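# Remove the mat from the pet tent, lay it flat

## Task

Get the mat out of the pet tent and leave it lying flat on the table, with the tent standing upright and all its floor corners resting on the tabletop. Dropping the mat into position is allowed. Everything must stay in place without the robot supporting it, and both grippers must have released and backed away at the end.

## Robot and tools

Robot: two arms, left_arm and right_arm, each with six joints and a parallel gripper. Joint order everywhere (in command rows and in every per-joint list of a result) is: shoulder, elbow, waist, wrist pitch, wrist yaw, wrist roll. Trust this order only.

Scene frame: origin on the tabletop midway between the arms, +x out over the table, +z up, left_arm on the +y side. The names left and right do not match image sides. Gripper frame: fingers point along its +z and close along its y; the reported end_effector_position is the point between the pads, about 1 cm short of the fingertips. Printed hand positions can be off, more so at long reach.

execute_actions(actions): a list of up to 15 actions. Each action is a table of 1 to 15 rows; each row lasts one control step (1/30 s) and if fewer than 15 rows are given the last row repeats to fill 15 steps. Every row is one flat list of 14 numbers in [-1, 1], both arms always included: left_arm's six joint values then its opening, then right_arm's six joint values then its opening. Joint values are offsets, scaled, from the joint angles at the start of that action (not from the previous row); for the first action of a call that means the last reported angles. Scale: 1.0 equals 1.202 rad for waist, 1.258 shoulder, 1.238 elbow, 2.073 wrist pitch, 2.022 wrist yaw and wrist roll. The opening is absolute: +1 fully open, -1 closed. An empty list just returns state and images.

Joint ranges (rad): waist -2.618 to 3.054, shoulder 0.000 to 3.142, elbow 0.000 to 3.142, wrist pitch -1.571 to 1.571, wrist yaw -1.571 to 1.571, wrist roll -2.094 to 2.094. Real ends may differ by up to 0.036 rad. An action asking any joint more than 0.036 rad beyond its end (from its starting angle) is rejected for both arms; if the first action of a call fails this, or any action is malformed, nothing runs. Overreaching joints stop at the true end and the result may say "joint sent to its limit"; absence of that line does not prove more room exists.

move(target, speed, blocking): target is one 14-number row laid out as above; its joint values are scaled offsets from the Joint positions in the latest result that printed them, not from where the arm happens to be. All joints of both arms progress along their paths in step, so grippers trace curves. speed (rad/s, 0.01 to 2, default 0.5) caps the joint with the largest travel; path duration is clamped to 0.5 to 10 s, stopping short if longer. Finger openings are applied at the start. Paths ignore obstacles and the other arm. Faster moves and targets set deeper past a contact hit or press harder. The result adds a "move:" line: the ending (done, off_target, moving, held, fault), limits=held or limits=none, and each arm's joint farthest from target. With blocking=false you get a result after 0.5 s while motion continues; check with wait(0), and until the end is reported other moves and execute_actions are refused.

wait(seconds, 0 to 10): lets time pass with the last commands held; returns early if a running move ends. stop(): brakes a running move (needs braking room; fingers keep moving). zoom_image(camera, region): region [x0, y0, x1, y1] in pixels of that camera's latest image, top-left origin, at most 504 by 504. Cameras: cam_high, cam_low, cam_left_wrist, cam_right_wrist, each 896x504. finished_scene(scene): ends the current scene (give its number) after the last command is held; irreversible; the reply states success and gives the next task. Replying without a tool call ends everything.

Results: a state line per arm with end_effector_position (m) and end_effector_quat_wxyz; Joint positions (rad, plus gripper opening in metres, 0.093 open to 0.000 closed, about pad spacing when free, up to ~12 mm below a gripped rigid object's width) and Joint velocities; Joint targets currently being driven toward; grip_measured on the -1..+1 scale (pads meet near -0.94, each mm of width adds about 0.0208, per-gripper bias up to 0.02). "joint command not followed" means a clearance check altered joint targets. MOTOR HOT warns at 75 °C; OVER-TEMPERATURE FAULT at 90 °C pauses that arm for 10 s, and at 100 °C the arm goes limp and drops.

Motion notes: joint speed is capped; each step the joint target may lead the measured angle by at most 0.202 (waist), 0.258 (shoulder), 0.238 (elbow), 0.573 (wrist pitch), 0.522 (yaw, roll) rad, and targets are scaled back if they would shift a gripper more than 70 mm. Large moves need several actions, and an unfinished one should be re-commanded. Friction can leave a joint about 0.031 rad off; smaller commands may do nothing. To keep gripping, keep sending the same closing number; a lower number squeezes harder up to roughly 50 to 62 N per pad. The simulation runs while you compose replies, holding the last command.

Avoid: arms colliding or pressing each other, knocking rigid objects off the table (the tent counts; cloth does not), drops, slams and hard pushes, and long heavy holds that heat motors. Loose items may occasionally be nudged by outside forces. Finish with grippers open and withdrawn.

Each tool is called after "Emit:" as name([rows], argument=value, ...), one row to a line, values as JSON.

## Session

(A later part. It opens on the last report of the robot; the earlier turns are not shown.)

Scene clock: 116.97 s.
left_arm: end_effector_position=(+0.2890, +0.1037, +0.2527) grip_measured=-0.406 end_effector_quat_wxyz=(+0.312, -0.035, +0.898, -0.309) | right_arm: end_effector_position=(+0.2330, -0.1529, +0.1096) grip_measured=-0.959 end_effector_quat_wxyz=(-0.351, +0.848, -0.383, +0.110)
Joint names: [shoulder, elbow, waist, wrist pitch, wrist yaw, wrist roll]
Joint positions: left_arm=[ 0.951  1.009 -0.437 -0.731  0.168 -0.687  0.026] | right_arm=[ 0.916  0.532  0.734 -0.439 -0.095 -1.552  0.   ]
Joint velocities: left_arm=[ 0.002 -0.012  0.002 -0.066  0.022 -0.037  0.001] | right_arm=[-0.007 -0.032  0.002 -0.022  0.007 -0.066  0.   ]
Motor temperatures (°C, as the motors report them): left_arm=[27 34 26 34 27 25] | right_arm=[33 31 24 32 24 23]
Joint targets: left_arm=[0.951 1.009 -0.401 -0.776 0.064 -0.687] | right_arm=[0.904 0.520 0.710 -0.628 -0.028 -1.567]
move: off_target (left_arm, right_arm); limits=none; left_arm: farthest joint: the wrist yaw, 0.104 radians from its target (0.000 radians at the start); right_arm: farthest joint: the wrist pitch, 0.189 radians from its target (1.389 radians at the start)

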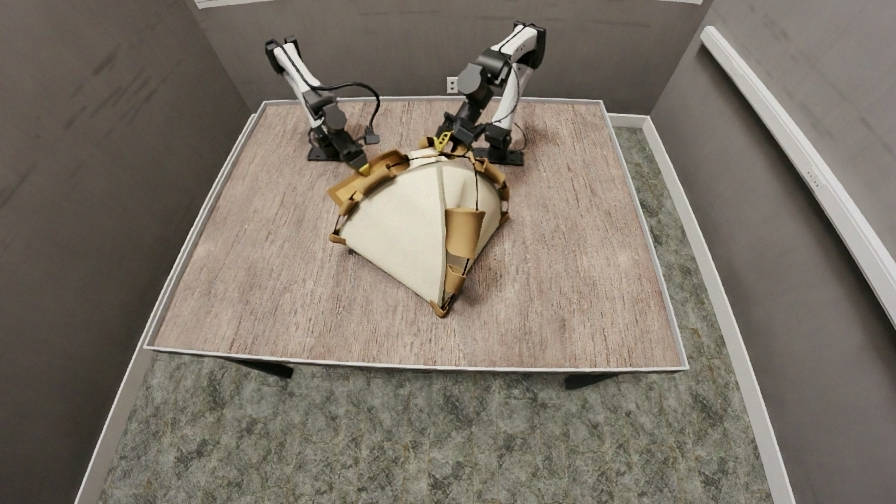

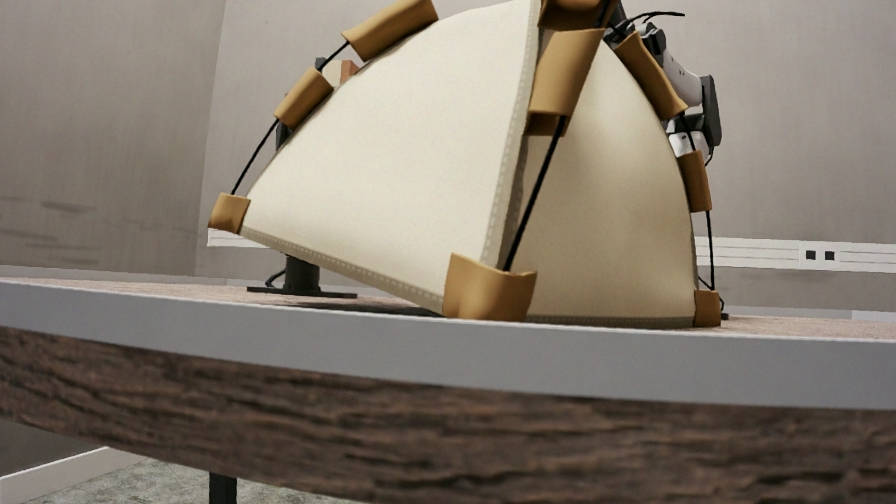

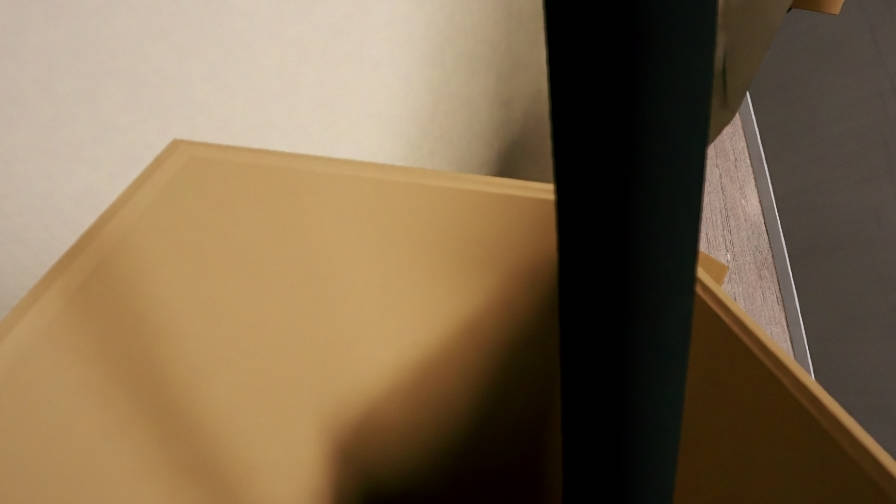

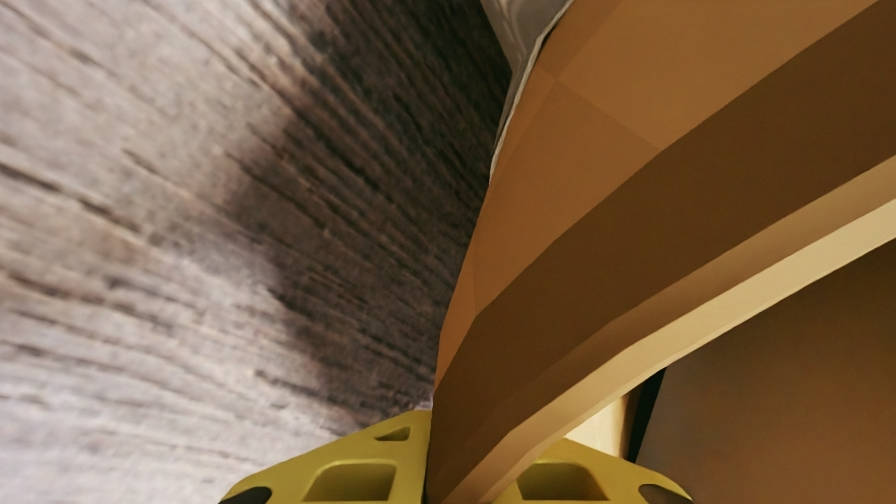

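Emit:
move(target=[0.1,0.08,0.25,-0.03,-0.15,0.1,-1,-0.08,-0.06,-0.15,-0.15,0.03,0,-1], speed=0.15)

Emit:
zoom_image(camera="cam_high", region=[280,90,580,330])

Scene clock: 121.53 s.
left_arm: end_effector_position=(+0.3395, +0.1733, +0.2517) grip_measured=-0.406 end_effector_quat_wxyz=(+0.358, -0.069, +0.911, -0.192) | right_arm: end_effector_position=(+0.2413, -0.1807, +0.1207) grip_measured=-0.959 end_effector_quat_wxyz=(-0.367, +0.819, -0.427, +0.114)
Joint names: [shoulder, elbow, waist, wrist pitch, wrist yaw, wrist roll]
Joint positions: left_arm=[ 1.05   1.099 -0.199 -0.788  0.095 -0.482  0.026] | right_arm=[ 0.823  0.525  0.59  -0.498 -0.162 -1.554  0.   ]
Joint velocities: left_arm=[-0.002 -0.012  0.007 -0.037  0.007  0.066 -0.   ] | right_arm=[ 0.012  0.002 -0.017 -0.037 -0.037  0.007  0.   ]
Motor temperatures (°C, as the motors report them): left_arm=[27 34 26 34 27 25] | right_arm=[32 31 24 31 24 23]
Joint targets: left_arm=[1.077 1.108 -0.137 -0.793 -0.136 -0.485] | right_arm=[0.815 0.458 0.554 -0.750 -0.034 -1.552]
move: off_target (left_arm, right_arm); limits=none; left_arm: farthest joint: the wrist yaw, 0.230 radians from its target (0.303 radians at the start); right_arm: farthest joint: the wrist pitch, 0.252 radians from its target (0.311 radians at the start)

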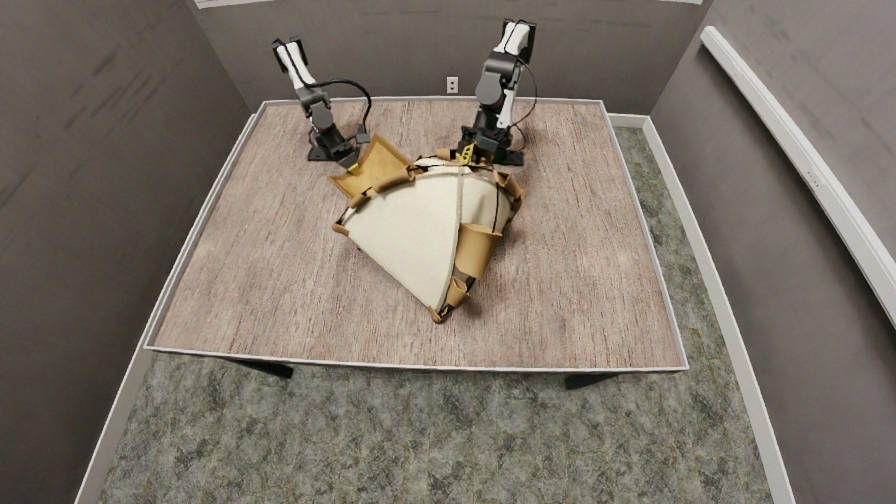

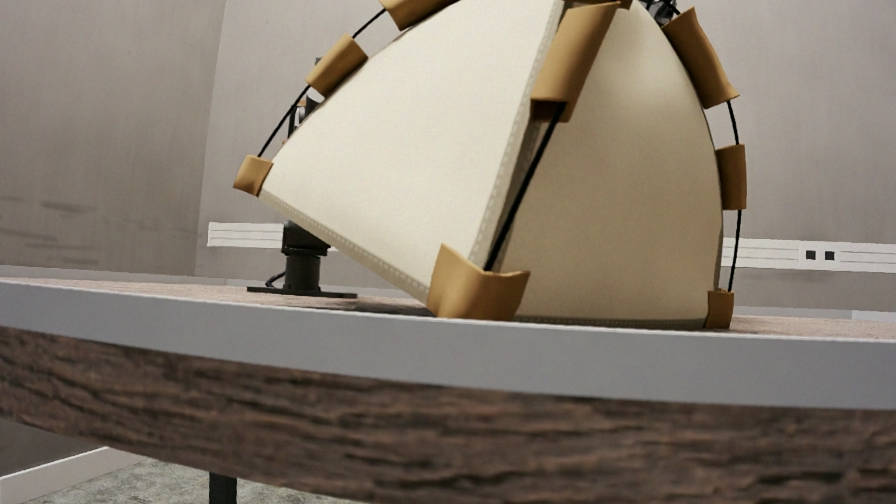

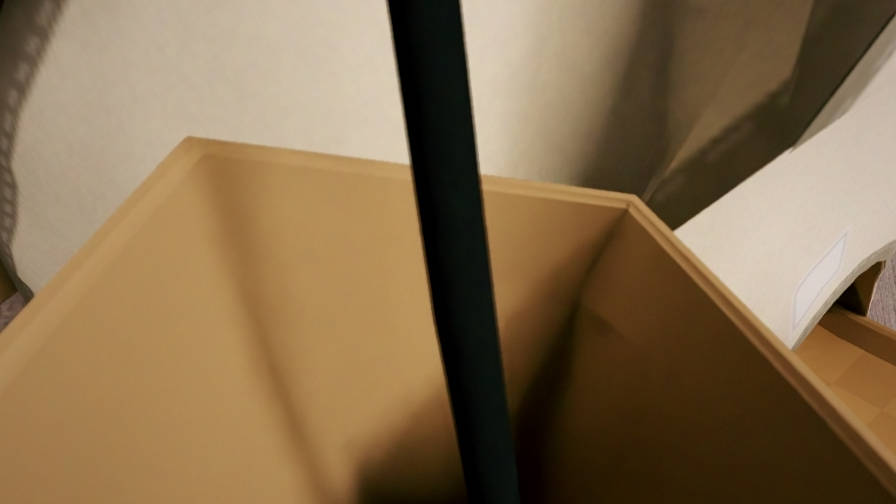

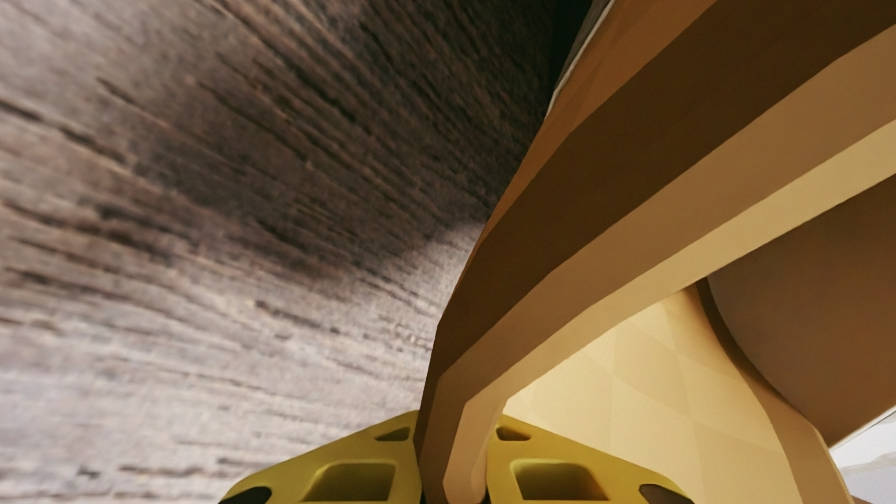

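Region (280, 90, 580, 330) of cam_high's 896x504 image, scaled by 1.680, with more detail than that image has; it fills the top 403 rows of this view, and the rest is white.

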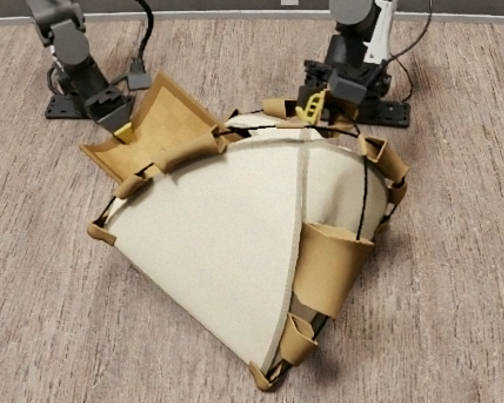

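Emit:
move(target=[0.2,0.2,0.2,-0.02,-0.12,0.05,-1,-0.1,-0.08,-0.05,-0.17,0.07,0.05,-1], speed=0.15)

Scene clock: 126.40 s.
left_arm: end_effector_position=(+0.3813, +0.2122, +0.2594) grip_measured=-0.406 end_effector_quat_wxyz=(+0.324, -0.086, +0.931, -0.142) | right_arm: end_effector_position=(+0.2365, -0.1806, +0.1444) grip_measured=-0.959 end_effector_quat_wxyz=(-0.417, +0.786, -0.442, +0.110)
Joint names: [shoulder, elbow, waist, wrist pitch, wrist yaw, wrist roll]
Joint positions: left_arm=[ 1.265  1.331 -0.038 -0.922  0.127 -0.36   0.026] | right_arm=[ 0.712  0.517  0.576 -0.5   -0.198 -1.478  0.   ]
Joint velocities: left_arm=[-0.017 -0.002 -0.022  0.007  0.051 -0.051  0.001] | right_arm=[-0.007  0.022 -0.017 -0.007 -0.051 -0.066  0.   ]
Motor temperatures (°C, as the motors report them): left_arm=[27 35 26 35 29 25] | right_arm=[32 31 24 30 24 23]
Joint targets: left_arm=[1.302 1.347 0.041 -0.829 -0.147 -0.381] | right_arm=[0.700 0.446 0.540 -0.771 -0.061 -1.459]
move: off_target (left_arm, right_arm); limits=none; left_arm: farthest joint: the wrist yaw, 0.275 radians from its target (0.243 radians at the start); right_arm: farthest joint: the wrist pitch, 0.351 radians from its target (0.352 radians at the start)

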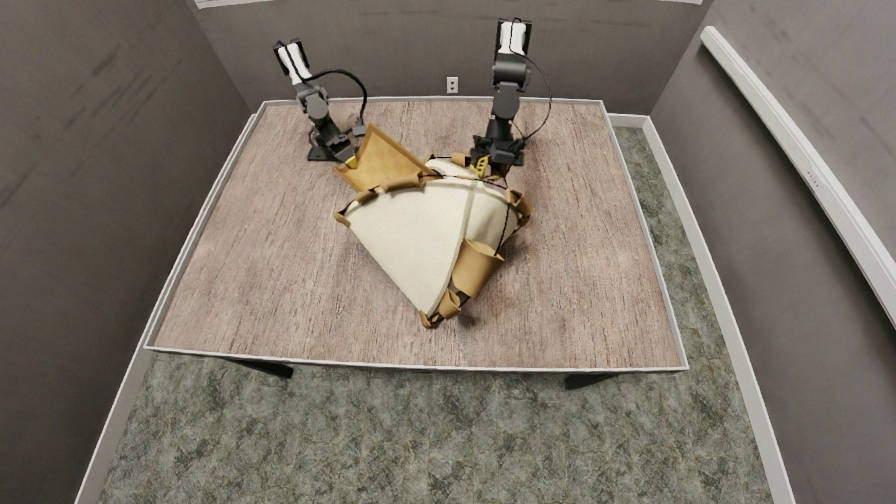

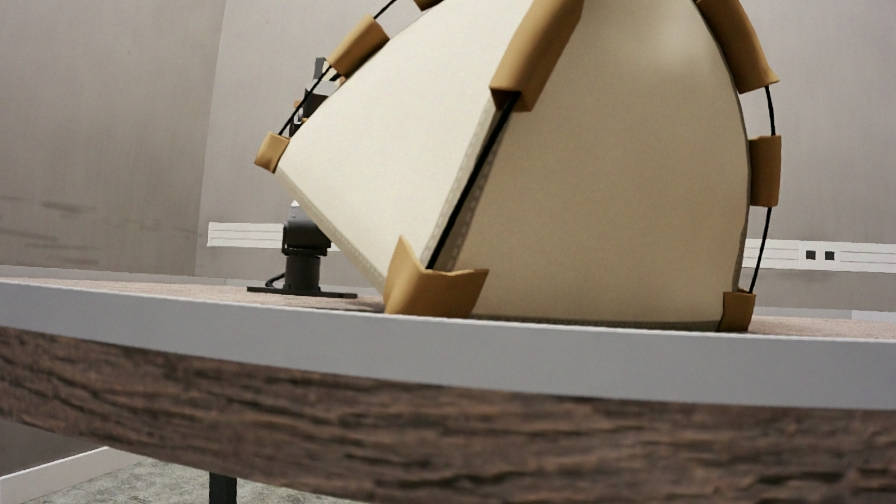

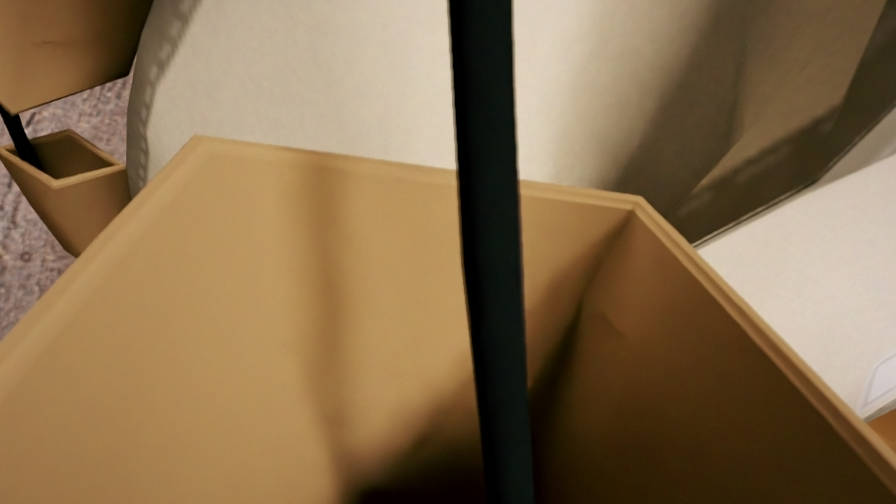

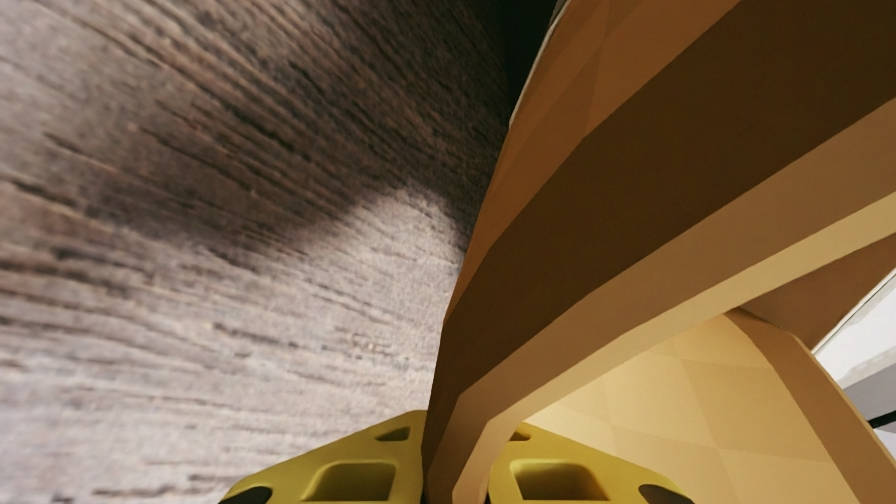

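Emit:
move(target=[0.2,0.2,0.05,0.05,-0.1,0,-1,-0.2,-0.17,0.2,-0.08,0.07,0.12,-1], speed=0.15)

Scene clock: 130.83 s.
left_arm: end_effector_position=(+0.4275, +0.2072, +0.2652) grip_measured=-0.406 end_effector_quat_wxyz=(+0.308, -0.065, +0.941, -0.125) | right_arm: end_effector_position=(+0.1966, -0.1619, +0.1398) grip_measured=-0.959 end_effector_quat_wxyz=(-0.483, +0.752, -0.442, +0.078)
Joint names: [shoulder, elbow, waist, wrist pitch, wrist yaw, wrist roll]
Joint positions: left_arm=[ 1.479  1.552 -0.041 -0.975  0.115 -0.31   0.026] | right_arm=[ 0.474  0.362  0.811 -0.439 -0.085 -1.252  0.   ]
Joint velocities: left_arm=[ 0.002  0.002  0.002 -0.007 -0.007 -0.007 -0.001] | right_arm=[ 0.007  0.007  0.007 -0.007 -0.007  0.066  0.   ]
Motor temperatures (°C, as the motors report them): left_arm=[27 36 27 36 31 25] | right_arm=[31 31 24 30 24 23]
Joint targets: left_arm=[1.516 1.579 0.022 -0.819 -0.075 -0.360] | right_arm=[0.460 0.307 0.817 -0.665 -0.057 -1.236]
move: off_target (left_arm, right_arm); limits=none; left_arm: farthest joint: the wrist yaw, 0.190 radians from its target (0.203 radians at the start); right_arm: farthest joint: the wrist pitch, 0.227 radians from its target (0.166 radians at the start)

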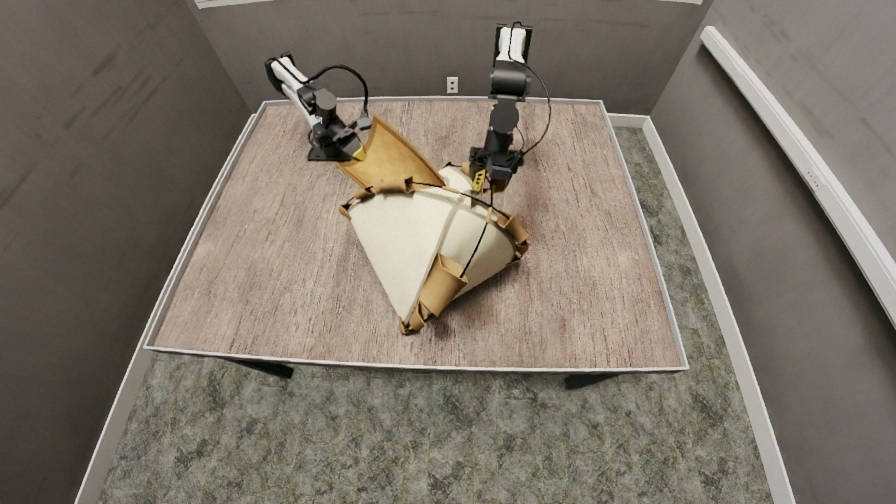

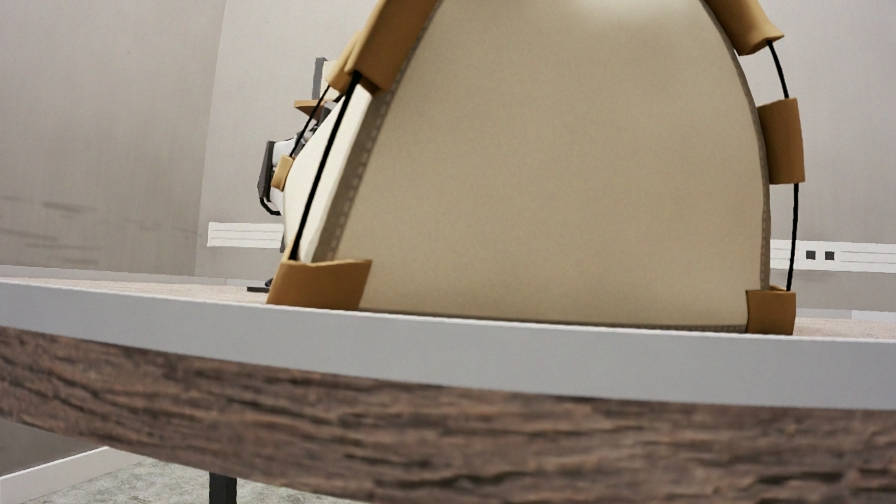

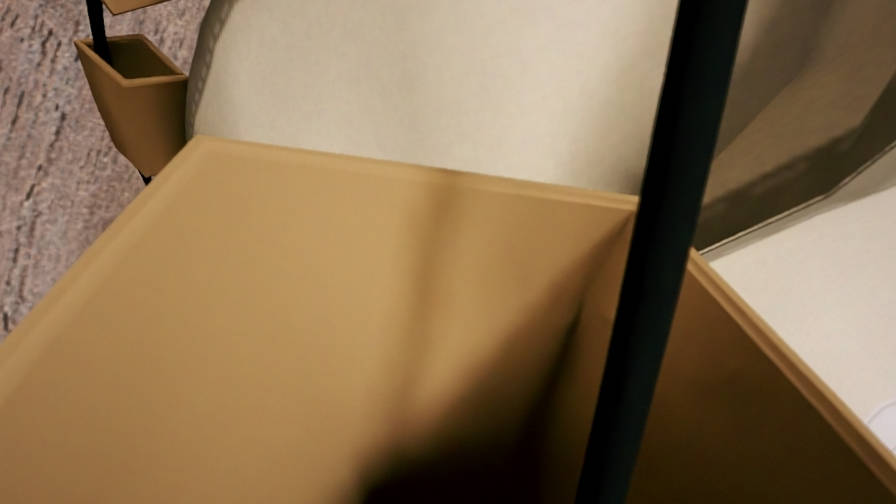

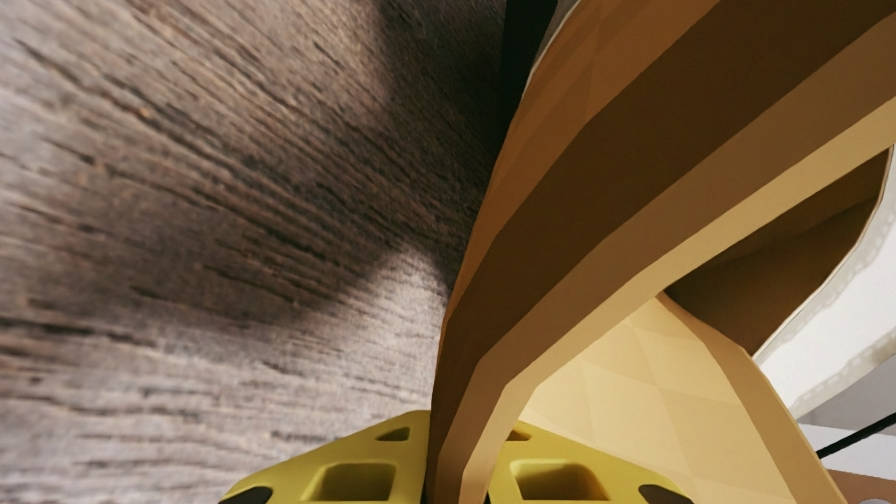

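Emit:
move(target=[0.05,0.03,0.3,0.05,-0.15,0,-1,-0.05,-0.05,-0.1,-0.13,0.03,0,-1], speed=0.15)

Scene clock: 135.63 s.
left_arm: end_effector_position=(+0.4376, +0.3948, +0.2625) grip_measured=-0.405 end_effector_quat_wxyz=(+0.344, -0.271, +0.896, +0.070) | right_arm: end_effector_position=(+0.1896, -0.2111, +0.0902) grip_measured=-0.959 end_effector_quat_wxyz=(-0.376, +0.761, -0.521, +0.094)
Joint names: [shoulder, elbow, waist, wrist pitch, wrist yaw, wrist roll]
Joint positions: left_arm=[ 1.529  1.565  0.311 -0.907 -0.178 -0.302  0.026] | right_arm=[ 0.428  0.335  0.7   -0.683 -0.039 -1.254  0.   ]
Joint velocities: left_arm=[ 0.002 -0.002  0.002 -0.051  0.037 -0.007 -0.   ] | right_arm=[-0.007 -0.007 -0.012 -0.022 -0.051  0.051  0.   ]
Motor temperatures (°C, as the motors report them): left_arm=[27 36 27 37 31 25] | right_arm=[31 31 24 29 24 23]
Joint targets: left_arm=[1.541 1.590 0.320 -0.871 -0.189 -0.310] | right_arm=[0.411 0.300 0.691 -0.709 -0.024 -1.251]
move: off_target (left_arm, right_arm); limits=none; left_arm: farthest joint: the wrist pitch, 0.036 radians from its target (0.103 radians at the start); right_arm: farthest joint: the elbow, 0.035 radians from its target (0.062 radians at the start)

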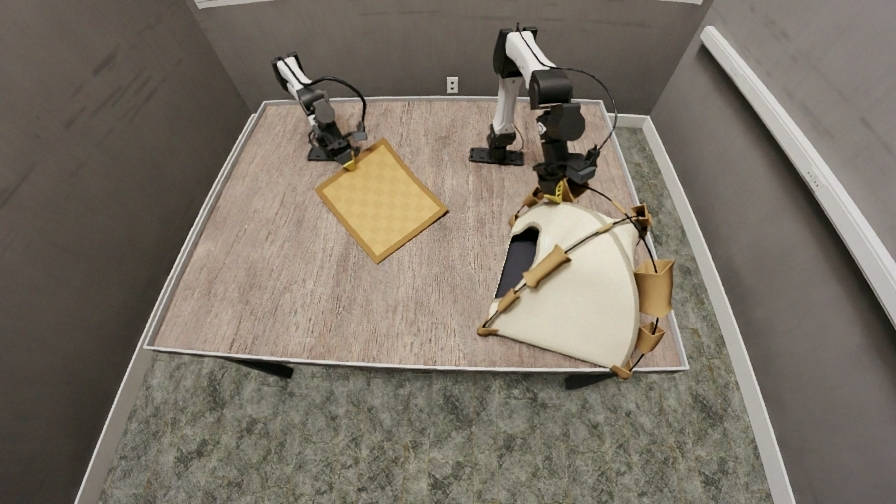

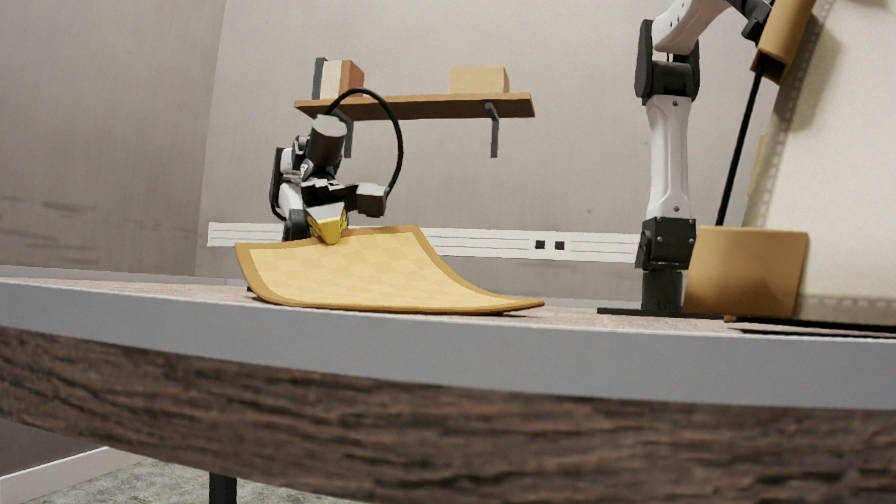

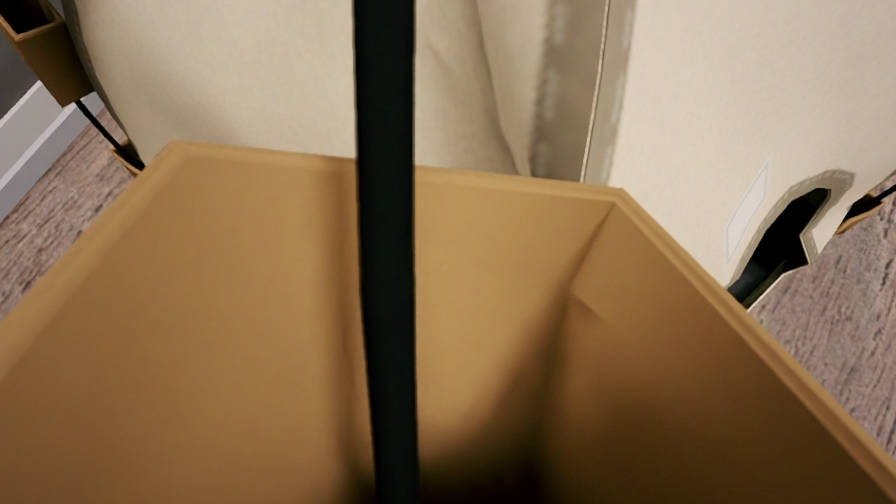

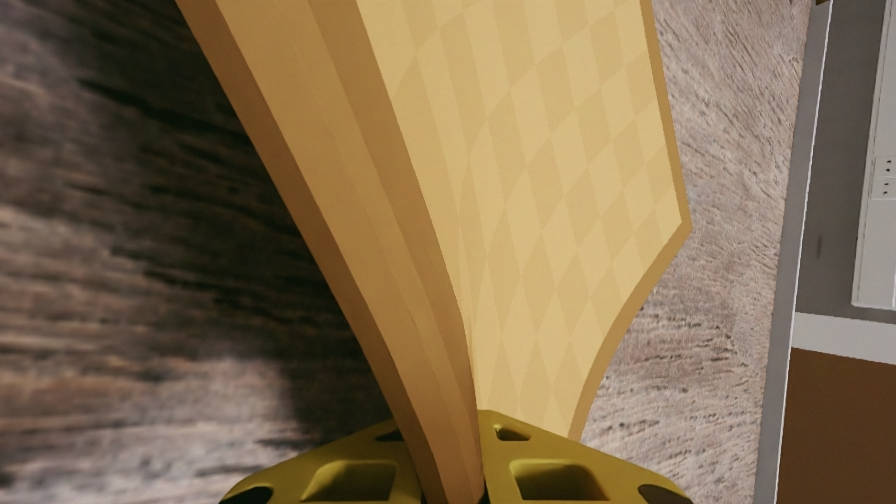

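Emit:
move(target=[-0.4,-0.37,-0.1,0.05,0.05,0,-1,0.5,0.2,-0.6,0.06,0,-0.3,-1], speed=0.25)

Scene clock: 141.03 s.
left_arm: end_effector_position=(+0.3443, +0.3237, +0.2522) grip_measured=-0.405 end_effector_quat_wxyz=(+0.389, -0.204, +0.898, +0.001) | right_arm: end_effector_position=(+0.2928, -0.3457, +0.0768) grip_measured=-0.959 end_effector_quat_wxyz=(-0.174, +0.760, -0.591, +0.207)
Joint names: [shoulder, elbow, waist, wrist pitch, wrist yaw, wrist roll]
Joint positions: left_arm=[ 1.045  1.126  0.201 -0.855 -0.082 -0.302  0.026] | right_arm=[ 1.038  0.57  -0.012 -0.556 -0.041 -1.851  0.   ]
Joint velocities: left_arm=[-0.002  0.002 -0.007  0.022  0.022 -0.037  0.   ] | right_arm=[-0.002  0.017  0.007 -0.007  0.022 -0.022  0.   ]
Motor temperatures (°C, as the motors report them): left_arm=[27 37 27 38 30 25] | right_arm=[30 31 24 30 24 23]
Joint targets: left_arm=[1.026 1.107 0.191 -0.804 -0.077 -0.302] | right_arm=[1.057 0.582 -0.021 -0.558 -0.039 -1.860]
move: off_target (left_arm); limits=none; left_arm: farthest joint: the wrist pitch, 0.052 radians from its target (0.104 radians at the start); right_arm: farthest joint: the shoulder, 0.019 radians from its target (0.629 radians at the start)

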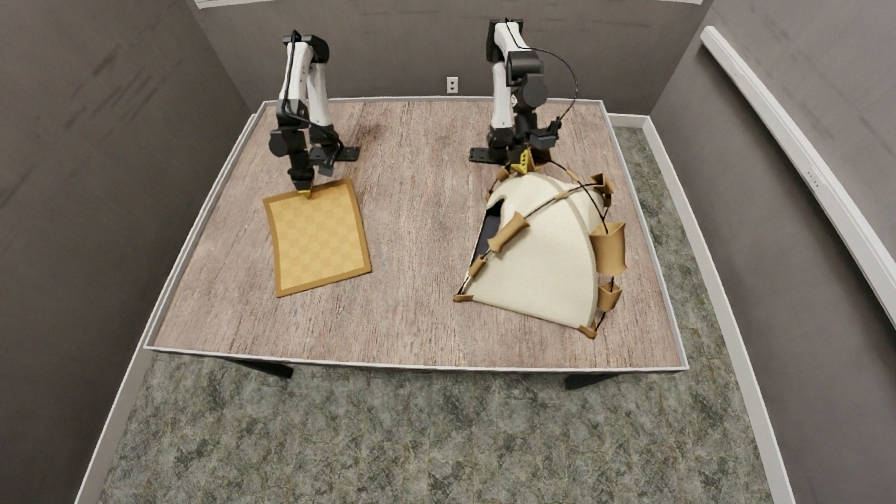

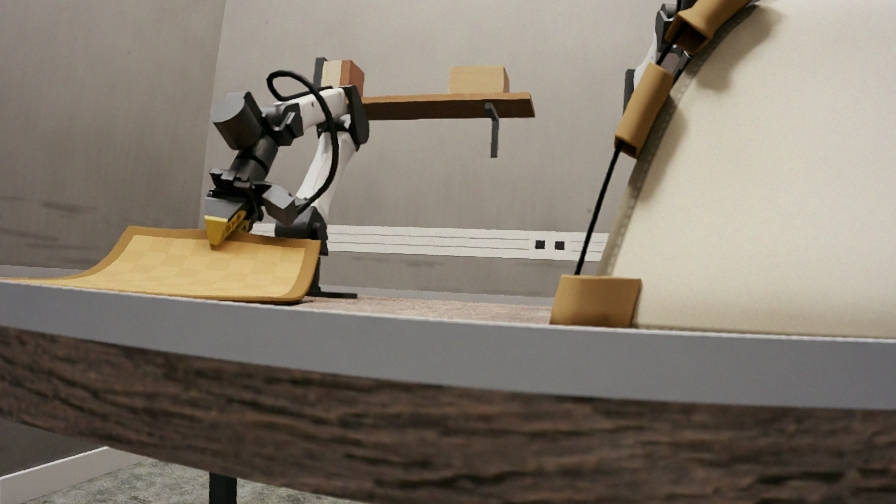

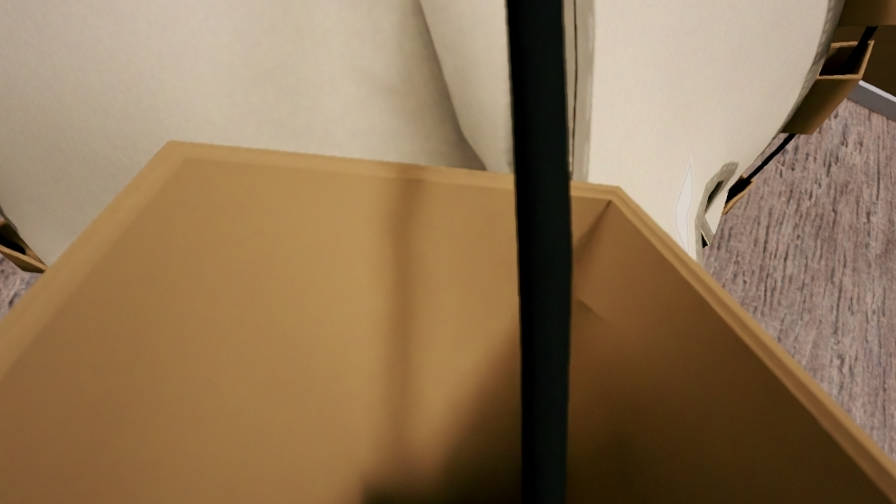

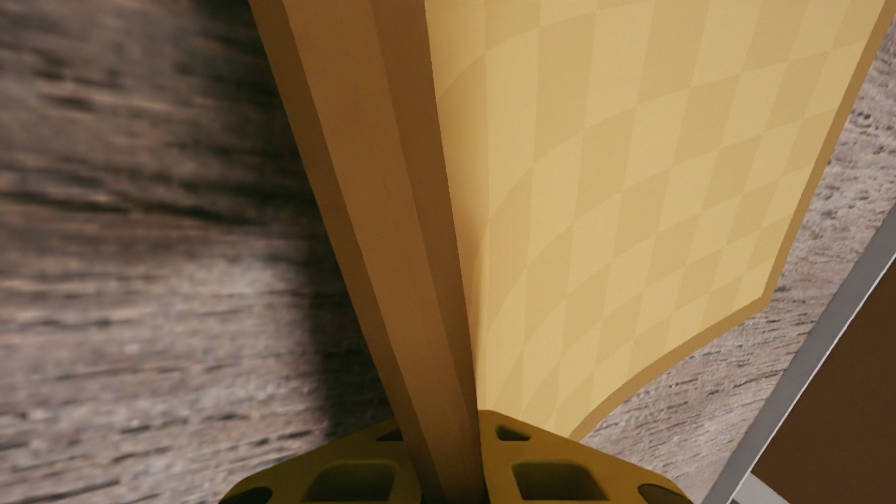

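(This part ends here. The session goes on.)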